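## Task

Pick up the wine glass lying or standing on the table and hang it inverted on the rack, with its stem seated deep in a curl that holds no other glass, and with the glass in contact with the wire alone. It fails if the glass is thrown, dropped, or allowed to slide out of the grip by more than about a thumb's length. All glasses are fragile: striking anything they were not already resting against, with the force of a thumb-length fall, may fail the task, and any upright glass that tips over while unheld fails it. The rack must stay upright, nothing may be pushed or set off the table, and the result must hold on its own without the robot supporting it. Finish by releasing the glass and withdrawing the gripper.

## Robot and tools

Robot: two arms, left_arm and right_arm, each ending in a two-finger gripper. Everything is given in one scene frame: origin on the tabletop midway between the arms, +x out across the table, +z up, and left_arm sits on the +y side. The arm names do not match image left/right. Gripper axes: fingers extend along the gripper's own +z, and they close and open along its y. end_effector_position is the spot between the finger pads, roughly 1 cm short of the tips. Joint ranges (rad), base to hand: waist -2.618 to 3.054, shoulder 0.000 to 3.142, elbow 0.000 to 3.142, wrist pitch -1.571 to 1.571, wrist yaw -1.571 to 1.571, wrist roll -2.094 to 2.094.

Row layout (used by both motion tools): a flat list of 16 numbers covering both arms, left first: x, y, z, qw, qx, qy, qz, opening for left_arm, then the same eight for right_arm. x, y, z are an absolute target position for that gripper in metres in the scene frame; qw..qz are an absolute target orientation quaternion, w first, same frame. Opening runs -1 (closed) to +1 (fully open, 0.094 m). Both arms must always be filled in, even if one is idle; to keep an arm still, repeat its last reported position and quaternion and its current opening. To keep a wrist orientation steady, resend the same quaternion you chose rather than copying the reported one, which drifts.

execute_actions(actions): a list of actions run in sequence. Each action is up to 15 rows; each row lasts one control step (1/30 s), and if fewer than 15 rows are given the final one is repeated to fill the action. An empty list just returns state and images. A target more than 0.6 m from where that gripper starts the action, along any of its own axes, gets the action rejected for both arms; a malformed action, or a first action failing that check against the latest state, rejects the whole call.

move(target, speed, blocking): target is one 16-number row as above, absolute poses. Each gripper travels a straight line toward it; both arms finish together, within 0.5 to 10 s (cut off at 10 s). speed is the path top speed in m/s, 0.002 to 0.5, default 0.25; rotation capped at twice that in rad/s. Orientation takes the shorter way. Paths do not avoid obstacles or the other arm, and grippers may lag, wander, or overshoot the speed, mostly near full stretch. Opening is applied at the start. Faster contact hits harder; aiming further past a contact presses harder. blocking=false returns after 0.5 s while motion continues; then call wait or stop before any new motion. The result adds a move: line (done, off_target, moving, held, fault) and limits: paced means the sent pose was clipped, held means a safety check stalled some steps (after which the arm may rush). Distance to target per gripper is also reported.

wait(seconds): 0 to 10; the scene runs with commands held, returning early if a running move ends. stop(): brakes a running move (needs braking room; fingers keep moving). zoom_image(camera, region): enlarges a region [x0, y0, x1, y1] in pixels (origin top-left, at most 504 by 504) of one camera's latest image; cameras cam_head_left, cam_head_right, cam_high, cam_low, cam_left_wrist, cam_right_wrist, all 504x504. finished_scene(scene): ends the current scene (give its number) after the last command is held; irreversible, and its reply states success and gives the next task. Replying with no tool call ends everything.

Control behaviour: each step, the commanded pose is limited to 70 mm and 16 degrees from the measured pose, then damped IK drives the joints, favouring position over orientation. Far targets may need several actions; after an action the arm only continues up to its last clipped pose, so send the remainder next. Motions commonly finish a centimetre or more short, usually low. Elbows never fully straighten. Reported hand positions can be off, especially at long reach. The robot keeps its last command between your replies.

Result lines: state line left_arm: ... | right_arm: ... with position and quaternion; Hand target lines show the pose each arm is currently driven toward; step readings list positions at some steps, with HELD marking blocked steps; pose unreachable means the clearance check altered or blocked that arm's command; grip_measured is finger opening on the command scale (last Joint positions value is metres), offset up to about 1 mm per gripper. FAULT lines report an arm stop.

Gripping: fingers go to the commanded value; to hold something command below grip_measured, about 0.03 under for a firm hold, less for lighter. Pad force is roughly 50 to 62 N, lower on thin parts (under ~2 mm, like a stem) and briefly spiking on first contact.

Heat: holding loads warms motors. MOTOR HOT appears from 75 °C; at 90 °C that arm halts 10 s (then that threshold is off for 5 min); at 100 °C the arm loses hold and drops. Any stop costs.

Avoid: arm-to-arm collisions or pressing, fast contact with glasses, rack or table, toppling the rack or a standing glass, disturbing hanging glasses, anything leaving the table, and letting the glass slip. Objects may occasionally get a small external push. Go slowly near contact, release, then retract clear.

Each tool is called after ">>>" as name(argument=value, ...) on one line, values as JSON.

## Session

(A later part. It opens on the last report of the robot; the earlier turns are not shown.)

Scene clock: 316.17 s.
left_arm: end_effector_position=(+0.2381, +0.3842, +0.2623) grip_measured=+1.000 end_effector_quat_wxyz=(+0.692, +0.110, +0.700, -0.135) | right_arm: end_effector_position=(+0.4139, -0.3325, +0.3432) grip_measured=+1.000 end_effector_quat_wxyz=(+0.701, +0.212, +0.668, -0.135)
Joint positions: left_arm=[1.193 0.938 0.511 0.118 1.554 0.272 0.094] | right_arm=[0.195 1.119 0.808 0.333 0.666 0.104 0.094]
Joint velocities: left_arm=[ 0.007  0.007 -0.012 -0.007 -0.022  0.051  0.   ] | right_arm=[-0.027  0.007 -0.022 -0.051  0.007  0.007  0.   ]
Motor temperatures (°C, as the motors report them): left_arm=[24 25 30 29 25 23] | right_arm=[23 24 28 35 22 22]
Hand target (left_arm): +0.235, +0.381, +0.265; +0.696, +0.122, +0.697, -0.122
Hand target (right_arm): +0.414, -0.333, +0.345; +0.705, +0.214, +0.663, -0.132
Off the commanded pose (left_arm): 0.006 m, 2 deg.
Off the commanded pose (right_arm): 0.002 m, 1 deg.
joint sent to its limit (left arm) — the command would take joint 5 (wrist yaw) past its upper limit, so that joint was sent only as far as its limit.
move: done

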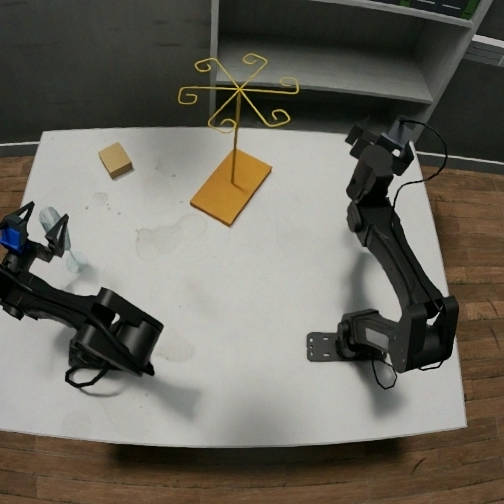

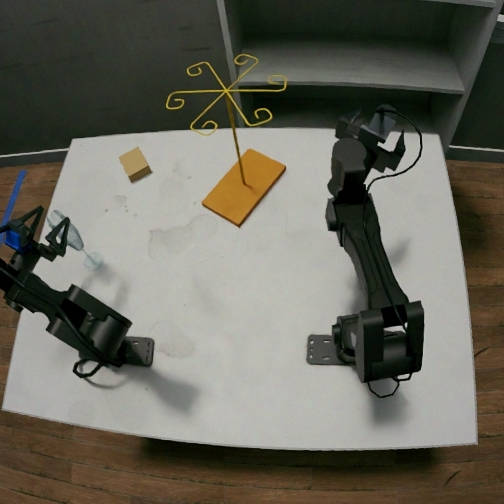

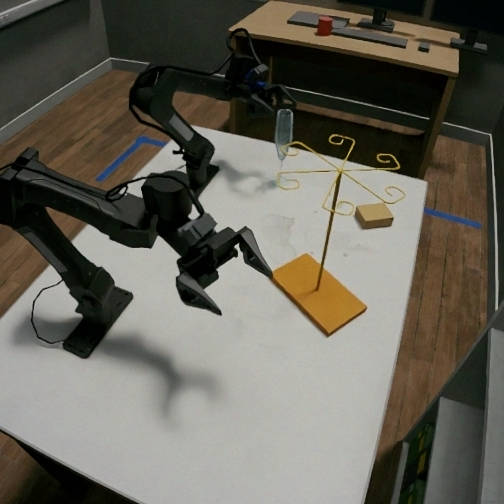

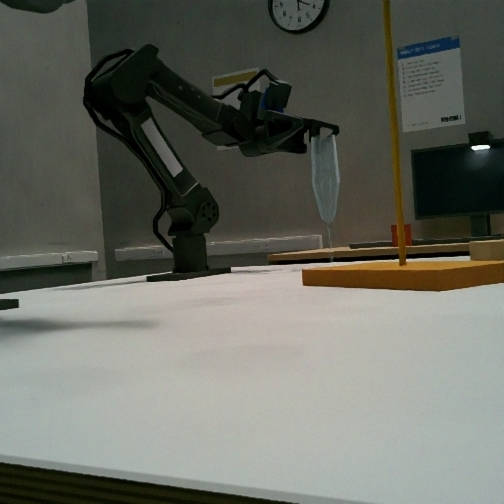

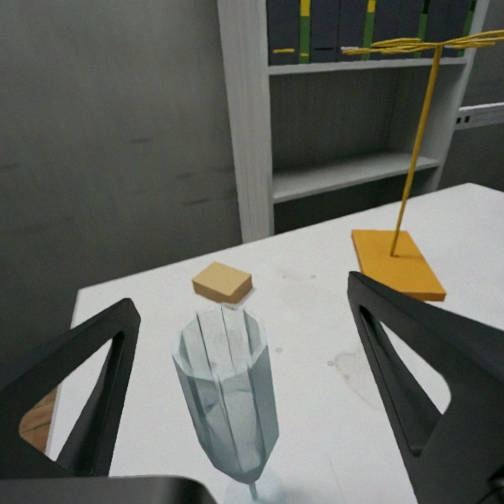

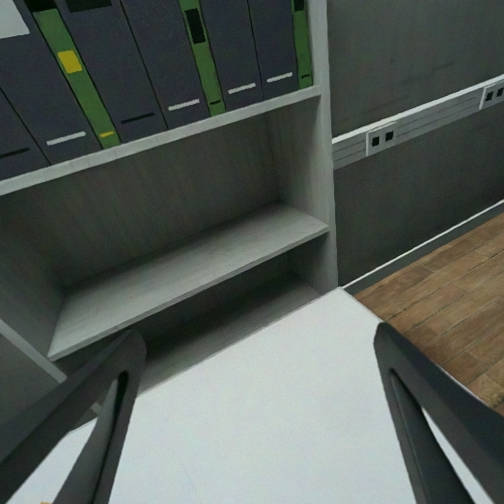

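>>> move(target=[0.246,0.379,0.215,0.696,0.127,0.696,-0.127,1,0.4135,-0.3326,0.345,0.705,0.214,0.663,-0.132,1], speed=0.04)

>>> zoom_image(camera="cam_head_left", region=[0, 140, 160, 290])

>>> zoom_image(camera="cam_high", region=[220, 40, 360, 200])

Scene clock: 329.37 s.
left_arm: end_effector_position=(+0.2446, +0.3820, +0.2188) grip_measured=+1.000 end_effector_quat_wxyz=(+0.691, +0.131, +0.701, -0.118) | right_arm: end_effector_position=(+0.4139, -0.3325, +0.3427) grip_measured=+1.000 end_effector_quat_wxyz=(+0.700, +0.212, +0.669, -0.135)
Joint positions: left_arm=[1.155 1.018 0.384 0.276 1.52  0.373 0.094] | right_arm=[0.195 1.119 0.808 0.331 0.666 0.104 0.094]
Joint velocities: left_arm=[ 0.007 -0.007 -0.046  0.095 -0.007 -0.066  0.   ] | right_arm=[ 0.002  0.007  0.007 -0.051 -0.037  0.007  0.   ]
Motor temperatures (°C, as the motors report them): left_arm=[24 25 30 29 25 23] | right_arm=[23 24 28 35 22 22]
Hand target (left_arm): +0.246, +0.379, +0.215; +0.689, +0.130, +0.701, -0.128
Hand target (right_arm): +0.414, -0.333, +0.345; +0.705, +0.214, +0.663, -0.132
Off the commanded pose (left_arm): 0.005 m, 1 deg.
Off the commanded pose (right_arm): 0.002 m, 1 deg.
move: done

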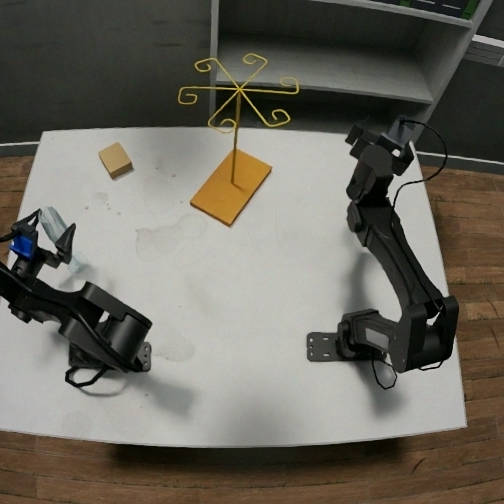

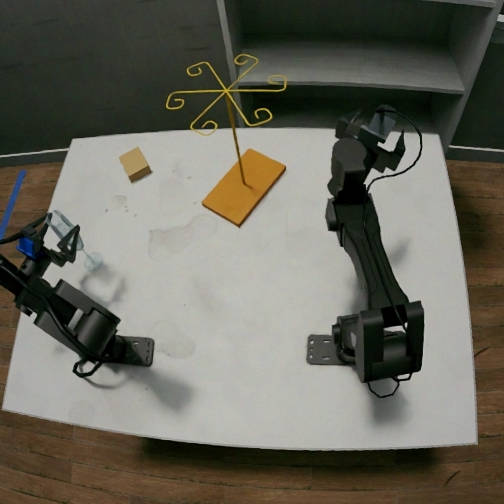

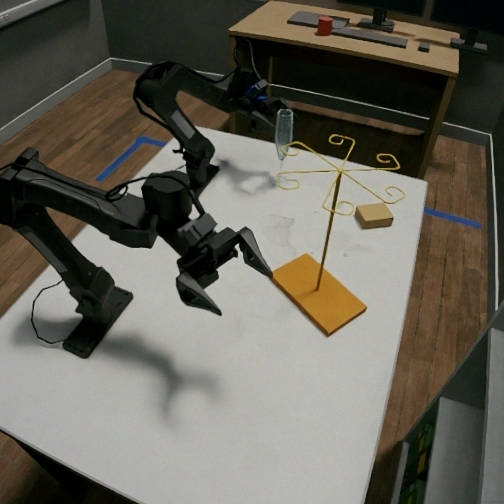

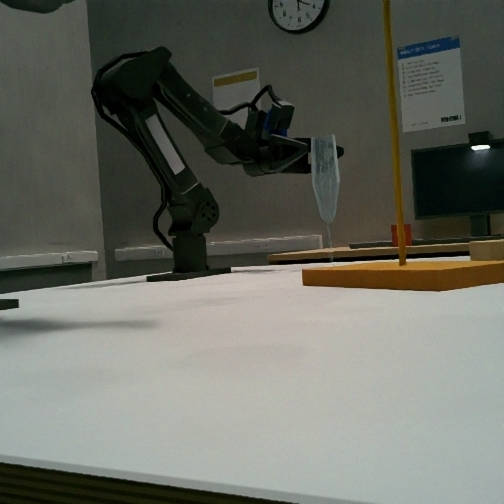

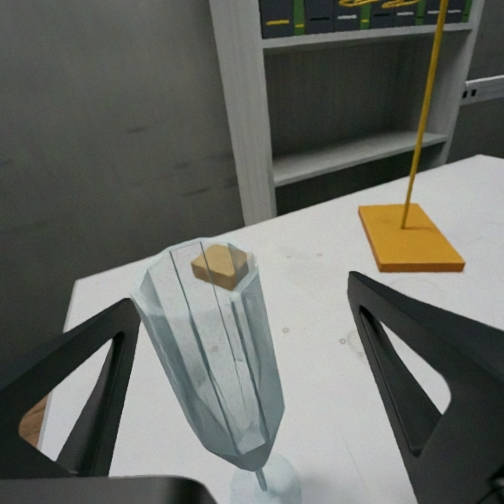

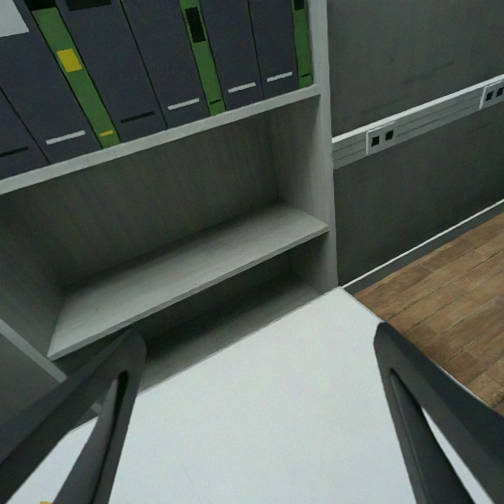

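Region (0, 140, 160, 290) of cam_head_left's 504x504 image, scaled by 3.150, with more detail than that image has; it fills the top 472 rows of this view, and the rest is white.

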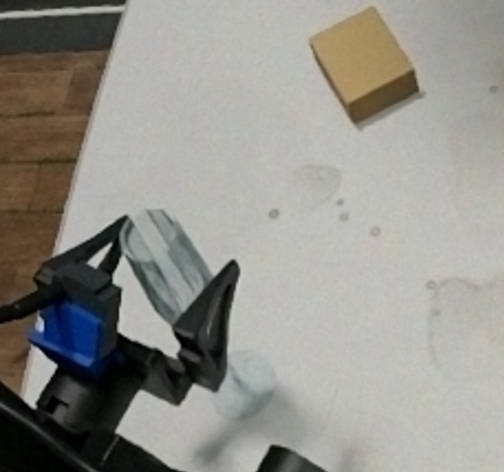

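Region (220, 40, 360, 200) of cam_high's 504x504 image, scaled by 3.150, with more detail than that image has; it fills the left 441 columns of this view, and the rest is white.

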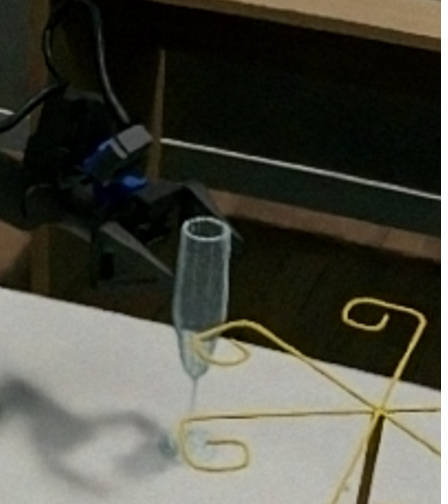

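>>> move(target=[0.254,0.390,0.21,0.696,0.127,0.696,-0.127,1,0.4135,-0.3326,0.345,0.705,0.214,0.663,-0.132,1], speed=0.03)

>>> zoom_image(camera="cam_head_left", region=[0, 140, 160, 290])

Scene clock: 352.40 s.
left_arm: end_effector_position=(+0.2523, +0.3929, +0.2165) grip_measured=+1.000 end_effector_quat_wxyz=(+0.693, +0.136, +0.699, -0.114) | right_arm: end_effector_position=(+0.4139, -0.3325, +0.3425) grip_measured=+1.000 end_effector_quat_wxyz=(+0.700, +0.212, +0.669, -0.135)
Joint positions: left_arm=[1.14  1.11  0.376 0.501 1.506 0.262 0.094] | right_arm=[0.195 1.119 0.808 0.33  0.666 0.104 0.094]
Joint velocities: left_arm=[ 0.012  0.002 -0.1    0.125 -0.007 -0.125  0.   ] | right_arm=[-0.022 -0.017 -0.002 -0.066  0.051  0.037  0.   ]
Motor temperatures (°C, as the motors report them): left_arm=[24 24 30 29 25 23] | right_arm=[23 24 28 35 22 22]
Hand target (left_arm): +0.254, +0.390, +0.211; +0.690, +0.129, +0.701, -0.127
Hand target (right_arm): +0.414, -0.333, +0.345; +0.705, +0.214, +0.663, -0.132
Off the commanded pose (left_arm): 0.007 m, 2 deg.
Off the commanded pose (right_arm): 0.002 m, 1 deg.
move: done

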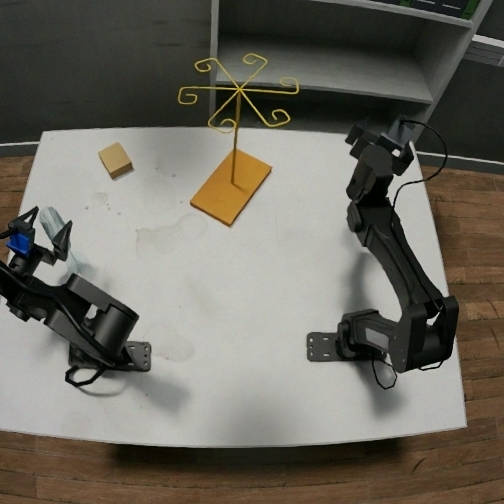

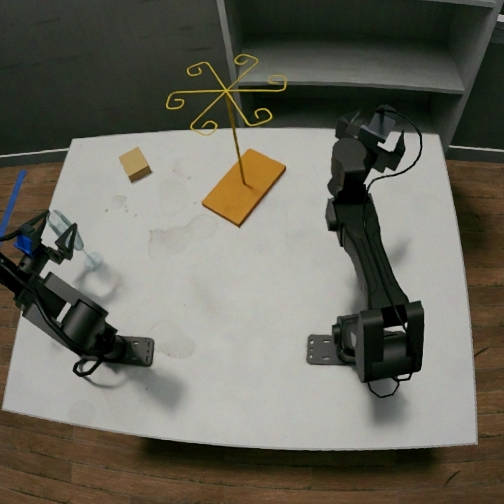

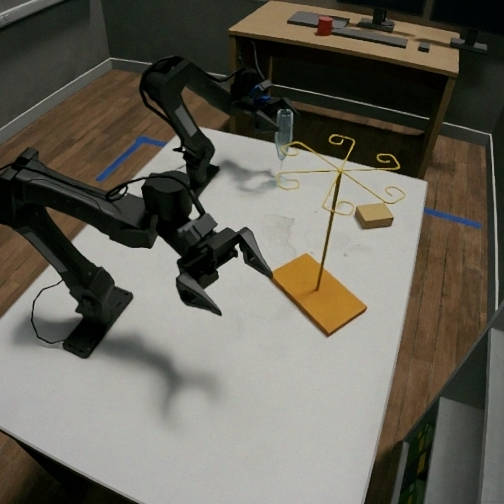

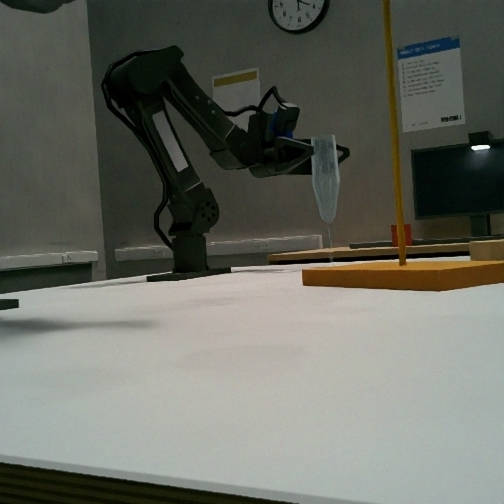

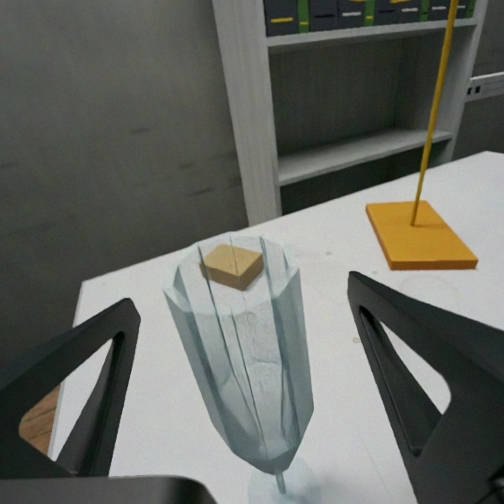

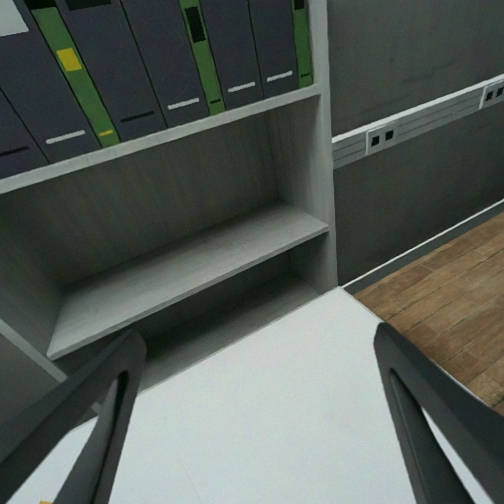

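Region (0, 140, 160, 290) of cam_head_left's 504x504 image, scaled by 3.150, with more detail than that image has; it fills the top 472 rows of this view, and the rest is white.

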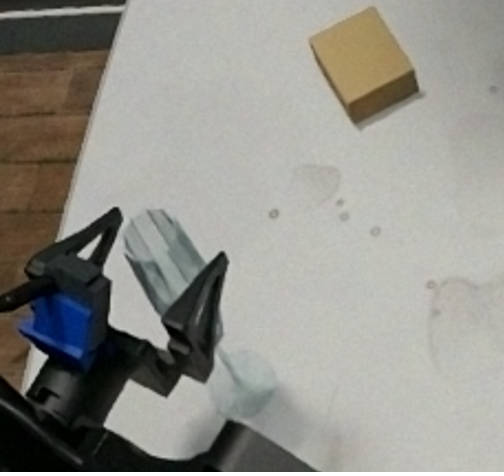

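>>> move(target=[0.254,0.390,0.175,0.696,0.127,0.696,-0.127,1,0.4135,-0.3326,0.345,0.705,0.214,0.663,-0.132,1], speed=0.04)

>>> zoom_image(camera="cam_head_left", region=[0, 140, 160, 290])

Scene clock: 365.83 s.
left_arm: end_effector_position=(+0.2530, +0.3945, +0.1787) grip_measured=+1.000 end_effector_quat_wxyz=(+0.691, +0.130, +0.701, -0.118) | right_arm: end_effector_position=(+0.4139, -0.3325, +0.3421) grip_measured=+1.000 end_effector_quat_wxyz=(+0.699, +0.212, +0.670, -0.135)
Joint positions: left_arm=[1.14  1.262 0.287 0.703 1.504 0.288 0.094] | right_arm=[0.195 1.119 0.808 0.328 0.666 0.104 0.094]
Joint velocities: left_arm=[ 0.012  0.017 -0.022  0.081  0.007 -0.095  0.   ] | right_arm=[ 0.002 -0.027 -0.022 -0.007 -0.037  0.007  0.   ]
Motor temperatures (°C, as the motors report them): left_arm=[24 24 30 30 25 23] | right_arm=[23 24 29 36 22 22]
Hand target (left_arm): +0.254, +0.390, +0.175; +0.689, +0.130, +0.701, -0.127
Hand target (right_arm): +0.414, -0.333, +0.345; +0.705, +0.214, +0.663, -0.132
Off the commanded pose (left_arm): 0.006 m, 1 deg.
Off the commanded pose (right_arm): 0.003 m, 1 deg.
move: done

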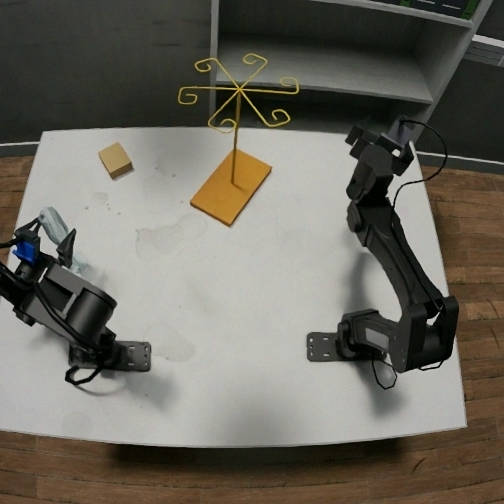

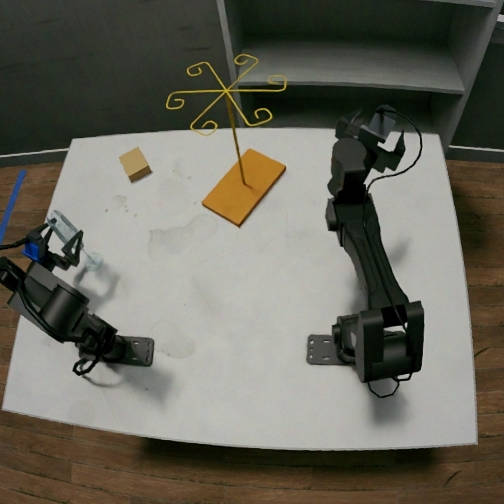

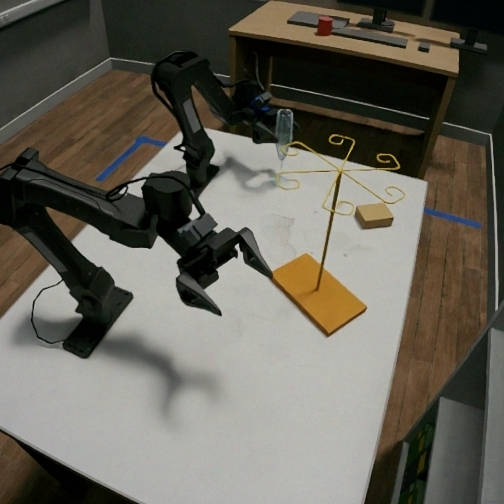

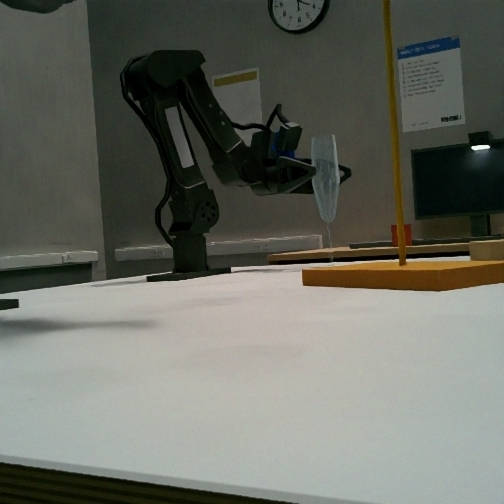

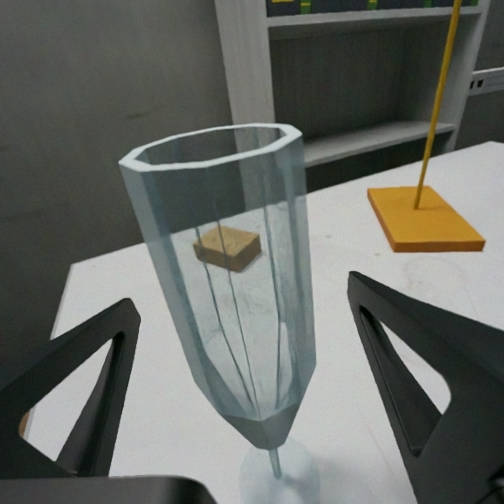

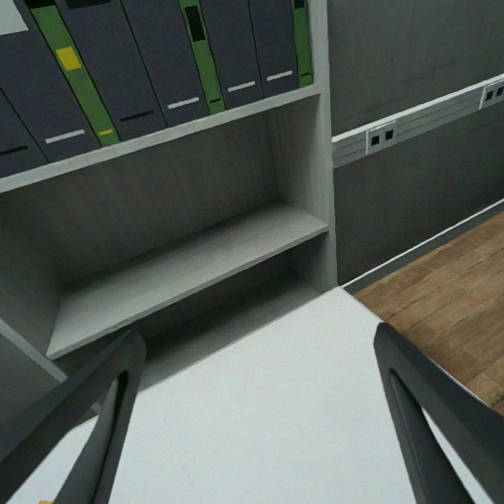

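Region (0, 140, 160, 290) of cam_head_left's 504x504 image, scaled by 3.150, with more detail than that image has; it fills the top 472 rows of this view, and the rest is white.

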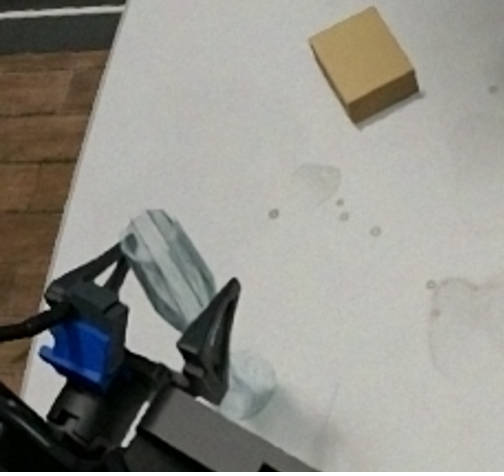

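>>> move(target=[0.254,0.390,0.175,0.696,0.127,0.696,-0.127,0.15,0.4135,-0.3326,0.345,0.705,0.214,0.663,-0.132,1], speed=0.04)

Scene clock: 375.20 s.
left_arm: end_effector_position=(+0.2529, +0.3942, +0.1786) grip_measured=+0.153 end_effector_quat_wxyz=(+0.692, +0.130, +0.700, -0.117) | right_arm: end_effector_position=(+0.4139, -0.3325, +0.3420) grip_measured=+1.000 end_effector_quat_wxyz=(+0.699, +0.211, +0.670, -0.135)
Joint positions: left_arm=[1.14  1.283 0.268 0.811 1.504 0.22  0.054] | right_arm=[0.195 1.119 0.808 0.327 0.666 0.104 0.094]
Joint velocities: left_arm=[-0.002  0.017 -0.012  0.168 -0.051 -0.066 -0.   ] | right_arm=[ 0.002 -0.002  0.012 -0.081 -0.022 -0.007  0.   ]
Motor temperatures (°C, as the motors report them): left_arm=[24 24 30 30 25 23] | right_arm=[23 24 29 36 22 22]
Hand target (left_arm): +0.254, +0.390, +0.175; +0.691, +0.129, +0.700, -0.127
Hand target (right_arm): +0.414, -0.333, +0.345; +0.705, +0.214, +0.663, -0.132
Off the commanded pose (left_arm): 0.006 m, 1 deg.
Off the commanded pose (right_arm): 0.003 m, 1 deg.
move: done

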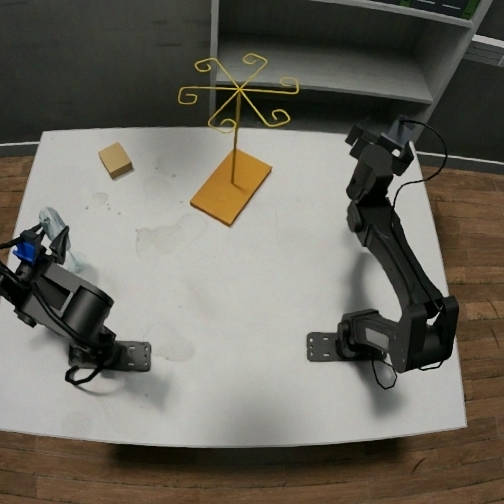

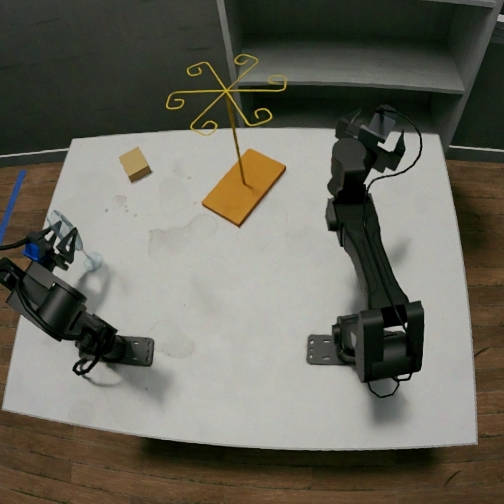

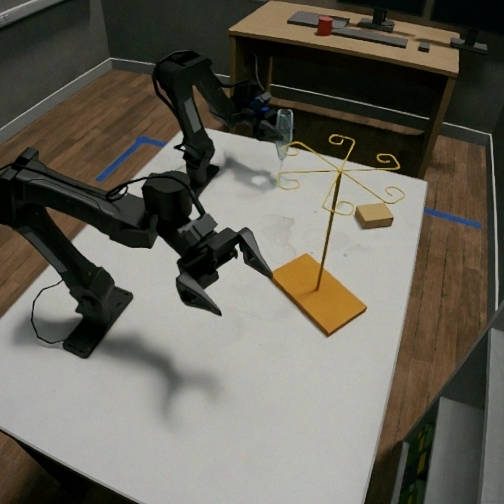

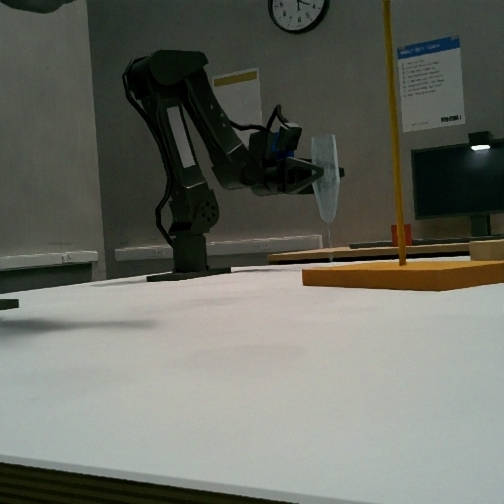

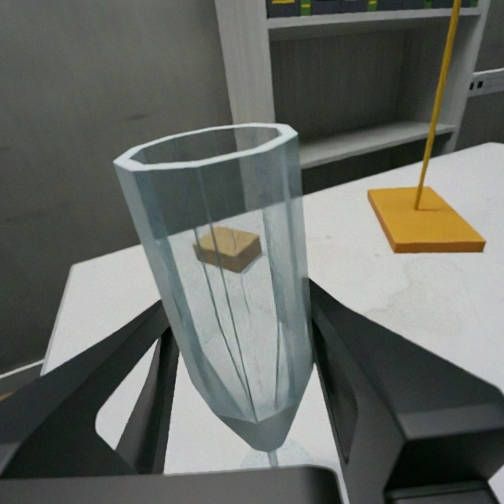

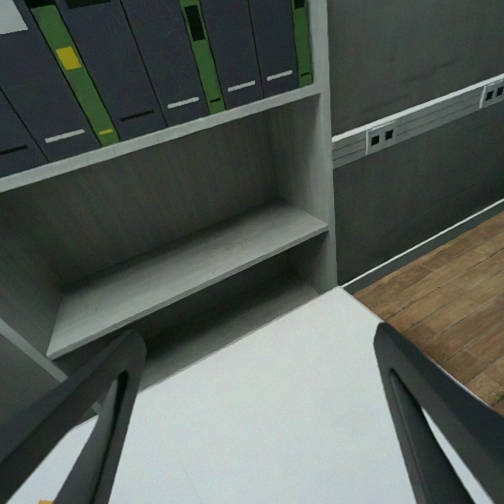

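>>> move(target=[0.254,0.392,0.176,0.696,0.127,0.696,-0.127,0.06,0.4135,-0.3326,0.345,0.705,0.214,0.663,-0.132,1], speed=0.04)

Scene clock: 381.70 s.
left_arm: end_effector_position=(+0.2537, +0.3959, +0.1799) grip_measured=+0.063 end_effector_quat_wxyz=(+0.694, +0.131, +0.699, -0.117) | right_arm: end_effector_position=(+0.4139, -0.3325, +0.3418) grip_measured=+1.000 end_effector_quat_wxyz=(+0.699, +0.211, +0.670, -0.136)
Joint positions: left_arm=[1.14  1.303 0.267 0.876 1.504 0.178 0.05 ] | right_arm=[0.195 1.119 0.808 0.326 0.666 0.104 0.094]
Joint velocities: left_arm=[ 0.007  0.032 -0.007  0.081  0.007 -0.095  0.   ] | right_arm=[-0.012 -0.002 -0.012  0.007 -0.007  0.007  0.   ]
Motor temperatures (°C, as the motors report them): left_arm=[24 24 30 30 25 23] | right_arm=[23 24 29 36 22 22]
Hand target (left_arm): +0.254, +0.392, +0.176; +0.692, +0.128, +0.699, -0.127
Hand target (right_arm): +0.414, -0.333, +0.345; +0.705, +0.214, +0.663, -0.132
Off the commanded pose (left_arm): 0.006 m, 1 deg.
Off the commanded pose (right_arm): 0.003 m, 1 deg.
move: done

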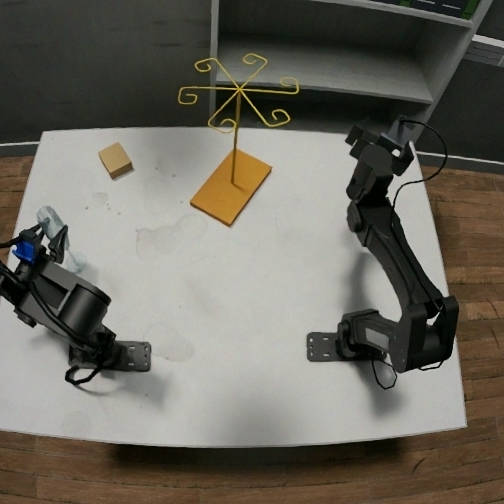

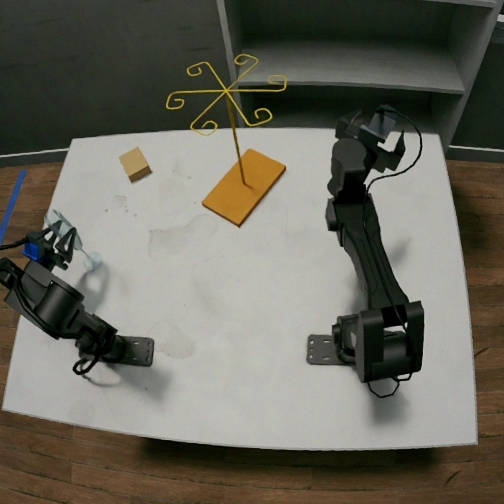

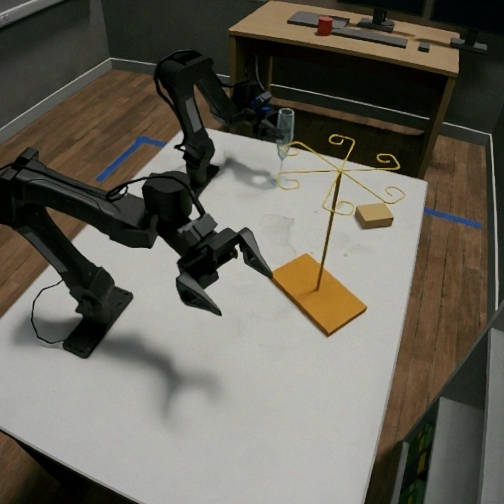

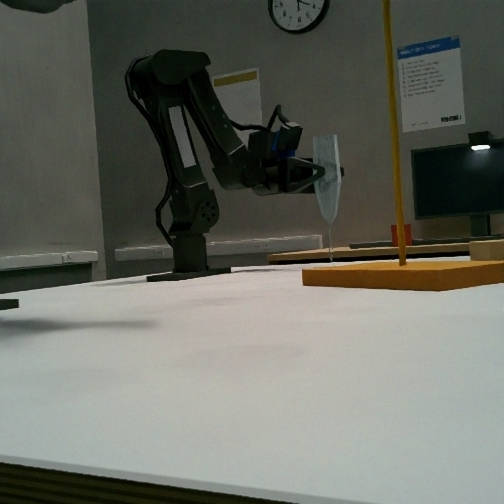

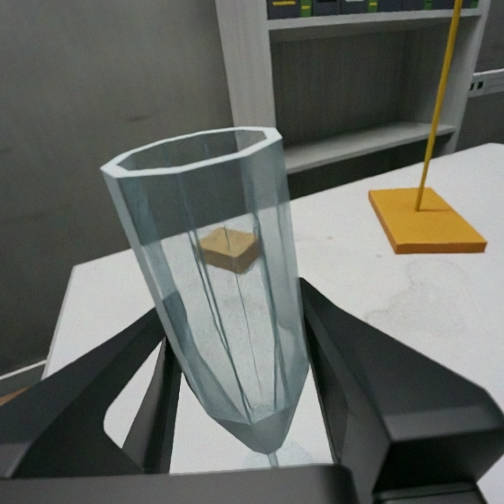

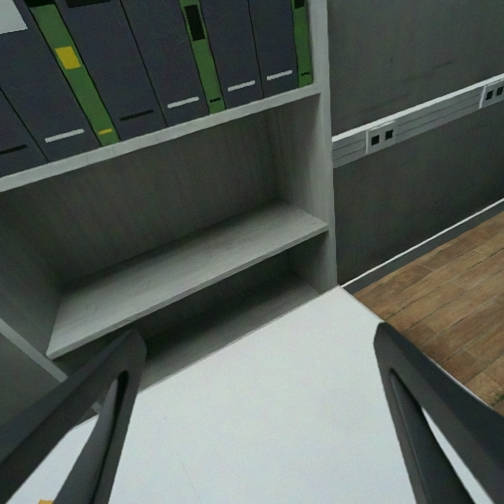

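>>> move(target=[0.256,0.397,0.176,0.696,0.127,0.696,-0.127,-0.02,0.4135,-0.3326,0.345,0.705,0.214,0.663,-0.132,1], speed=0.02)

Scene clock: 388.97 s.
left_arm: end_effector_position=(+0.2540, +0.3963, +0.1803) grip_measured=+0.007 end_effector_quat_wxyz=(+0.695, +0.140, +0.695, -0.117) | right_arm: end_effector_position=(+0.4139, -0.3325, +0.3417) grip_measured=+1.000 end_effector_quat_wxyz=(+0.698, +0.211, +0.670, -0.136)
Joint positions: left_arm=[1.14  1.336 0.267 0.954 1.519 0.146 0.047] | right_arm=[0.195 1.119 0.808 0.326 0.666 0.104 0.094]
Joint velocities: left_arm=[-0.007  0.037 -0.007  0.095 -0.051 -0.198  0.   ] | right_arm=[0.007 0.002 0.007 0.037 0.007 0.066 0.   ]
Motor temperatures (°C, as the motors report them): left_arm=[24 24 29 30 25 23] | right_arm=[23 24 29 36 22 22]
Hand target (left_arm): +0.256, +0.397, +0.176; +0.693, +0.128, +0.698, -0.127
Hand target (right_arm): +0.414, -0.333, +0.345; +0.705, +0.214, +0.663, -0.132
Off the commanded pose (left_arm): 0.005 m, 2 deg.
Off the commanded pose (right_arm): 0.003 m, 1 deg.
move: done

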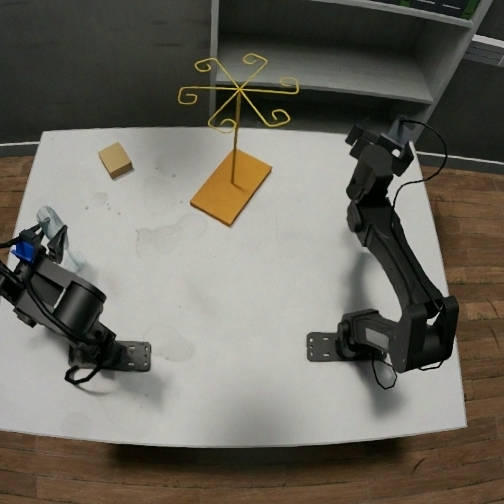

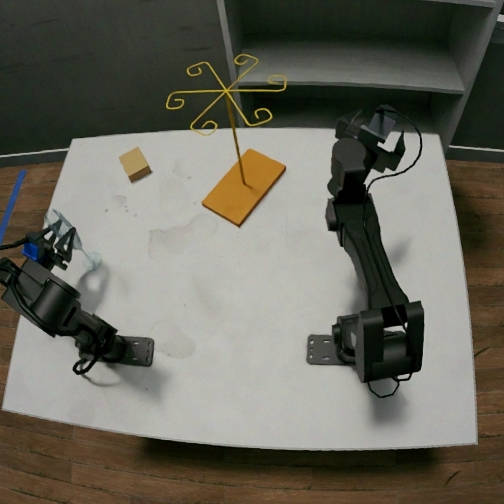

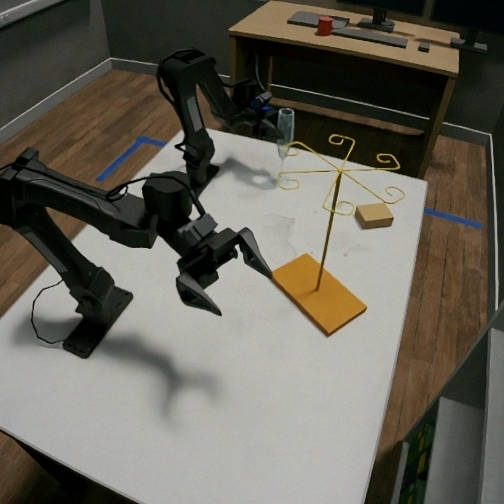

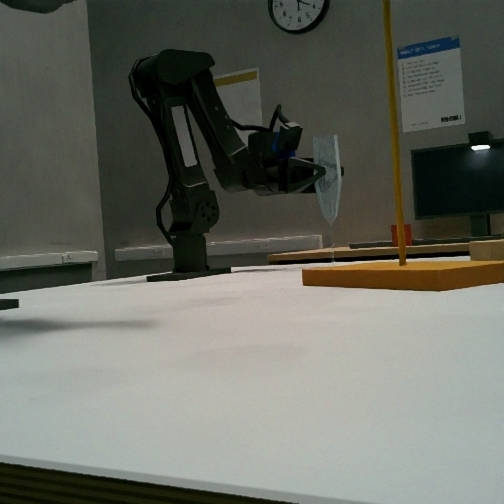

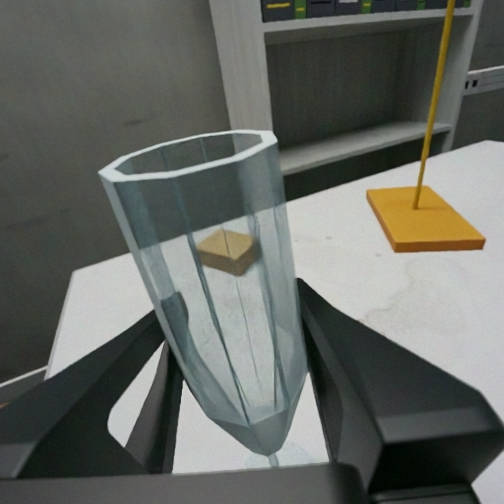

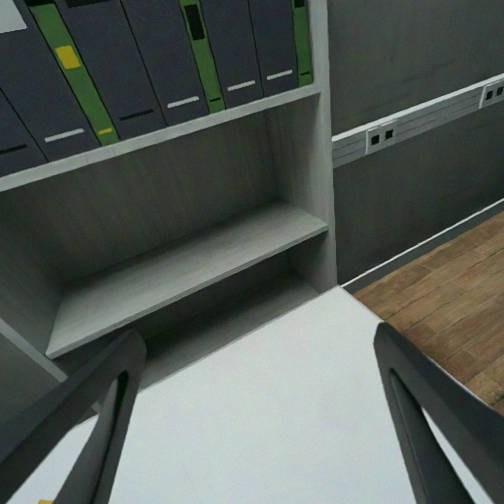

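>>> move(target=[0.255,0.396,0.180,0.696,0.127,0.696,-0.127,-0.035,0.4135,-0.3326,0.345,0.705,0.214,0.663,-0.132,1], speed=0.02)

>>> move(target=[0.27,0.39,0.33,0.696,0.127,0.696,-0.127,-0.035,0.4135,-0.3326,0.345,0.705,0.214,0.663,-0.132,1], speed=0.08)

Scene clock: 396.57 s.
left_arm: end_effector_position=(+0.2544, +0.3974, +0.1806) grip_measured=+0.007 end_effector_quat_wxyz=(+0.695, +0.135, +0.696, -0.118) | right_arm: end_effector_position=(+0.4139, -0.3325, +0.3416) grip_measured=+1.000 end_effector_quat_wxyz=(+0.698, +0.211, +0.670, -0.136)
Joint positions: left_arm=[1.14  1.339 0.267 0.966 1.514 0.129 0.047] | right_arm=[0.195 1.119 0.808 0.325 0.666 0.104 0.094]
Joint velocities: left_arm=[ 0.017 -0.012 -0.002 -0.022  0.022  0.007 -0.   ] | right_arm=[-0.002 -0.007 -0.012 -0.037 -0.037  0.007  0.   ]
Motor temperatures (°C, as the motors report them): left_arm=[24 24 29 30 25 23] | right_arm=[23 24 29 36 22 22]
Hand target (left_arm): +0.255, +0.396, +0.180; +0.693, +0.128, +0.698, -0.127
Hand target (right_arm): +0.414, -0.333, +0.345; +0.705, +0.214, +0.663, -0.132
Off the commanded pose (left_arm): 0.002 m, 1 deg.
Off the commanded pose (right_arm): 0.003 m, 1 deg.
move: done

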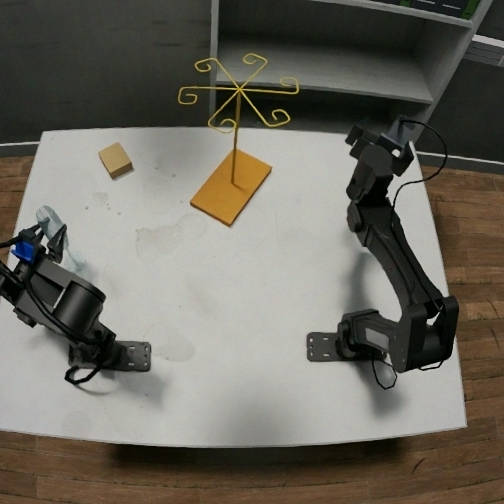

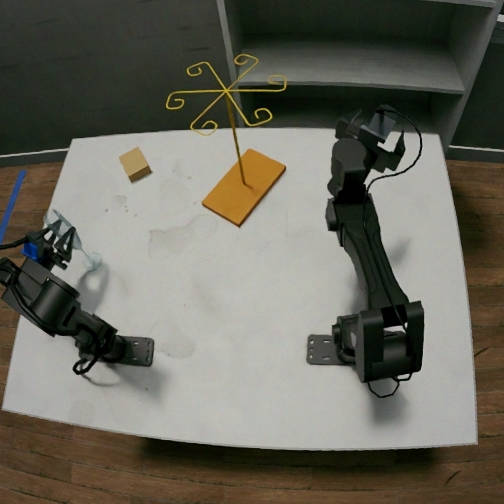

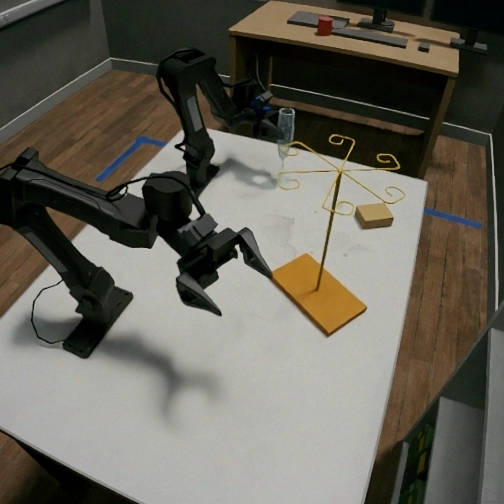

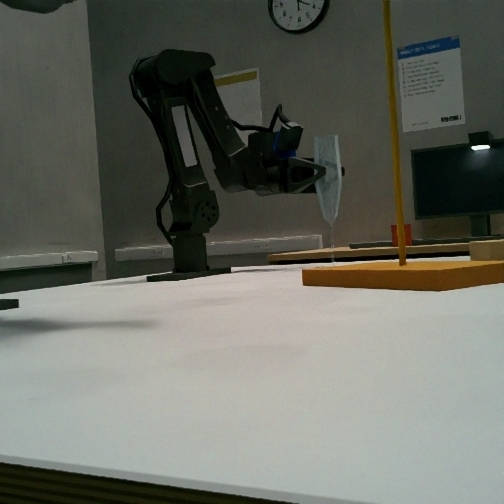

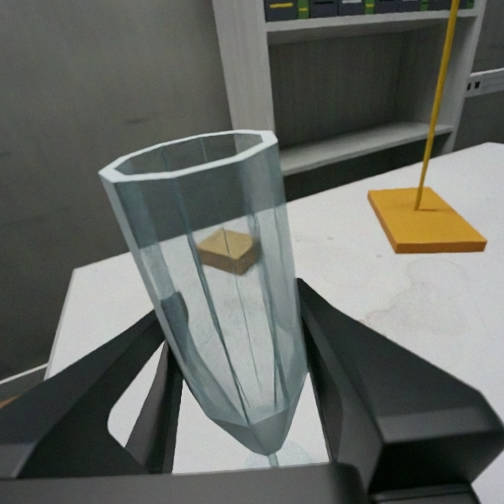

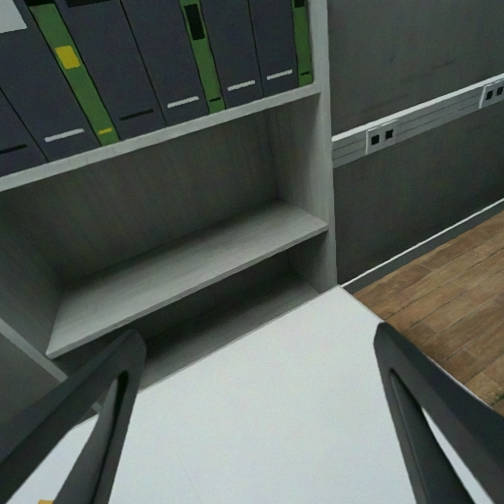

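Scene clock: 399.07 s.
left_arm: end_effector_position=(+0.2695, +0.3949, +0.3142) grip_measured=+0.007 end_effector_quat_wxyz=(+0.695, +0.106, +0.696, -0.148) | right_arm: end_effector_position=(+0.4139, -0.3325, +0.3417) grip_measured=+1.000 end_effector_quat_wxyz=(+0.698, +0.211, +0.670, -0.136)
Joint positions: left_arm=[ 1.067  1.03   0.64   0.463  1.441 -0.131  0.047] | right_arm=[0.195 1.119 0.808 0.326 0.666 0.104 0.094]
Joint velocities: left_arm=[-0.007 -0.027  0.042 -0.315 -0.007  0.154 -0.   ] | right_arm=[ 0.022  0.002 -0.007  0.066  0.022 -0.022  0.   ]
Motor temperatures (°C, as the motors report them): left_arm=[24 24 30 30 25 23] | right_arm=[23 24 29 36 22 22]
Hand target (left_arm): +0.269, +0.389, +0.330; +0.700, +0.126, +0.691, -0.129
Hand target (right_arm): +0.414, -0.333, +0.345; +0.705, +0.214, +0.663, -0.132
Off the commanded pose (left_arm): 0.017 m, 3 deg.
Off the commanded pose (right_arm): 0.003 m, 1 deg.
move: off_target (left_arm)

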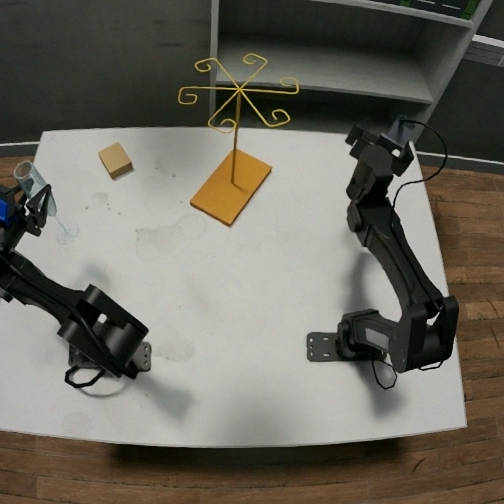

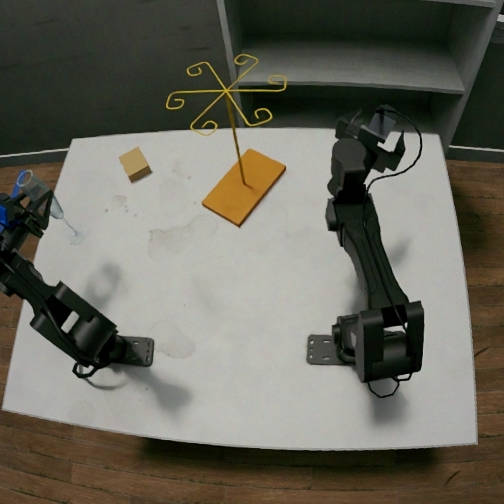

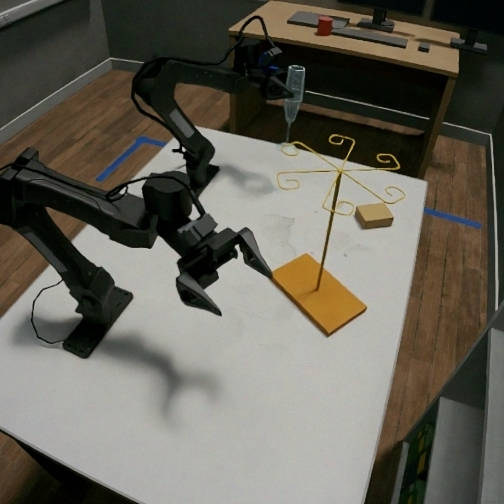

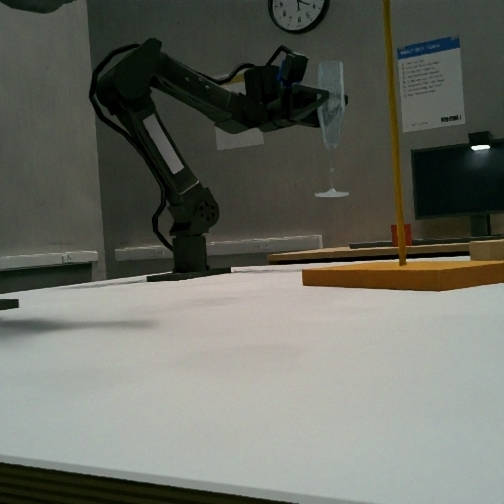

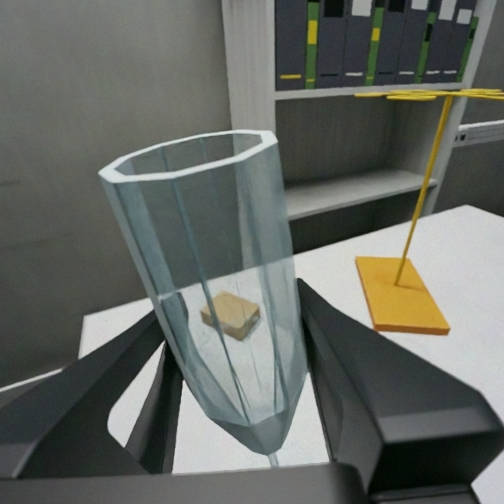

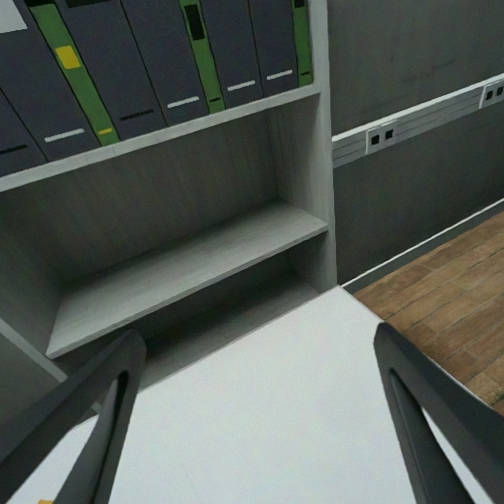

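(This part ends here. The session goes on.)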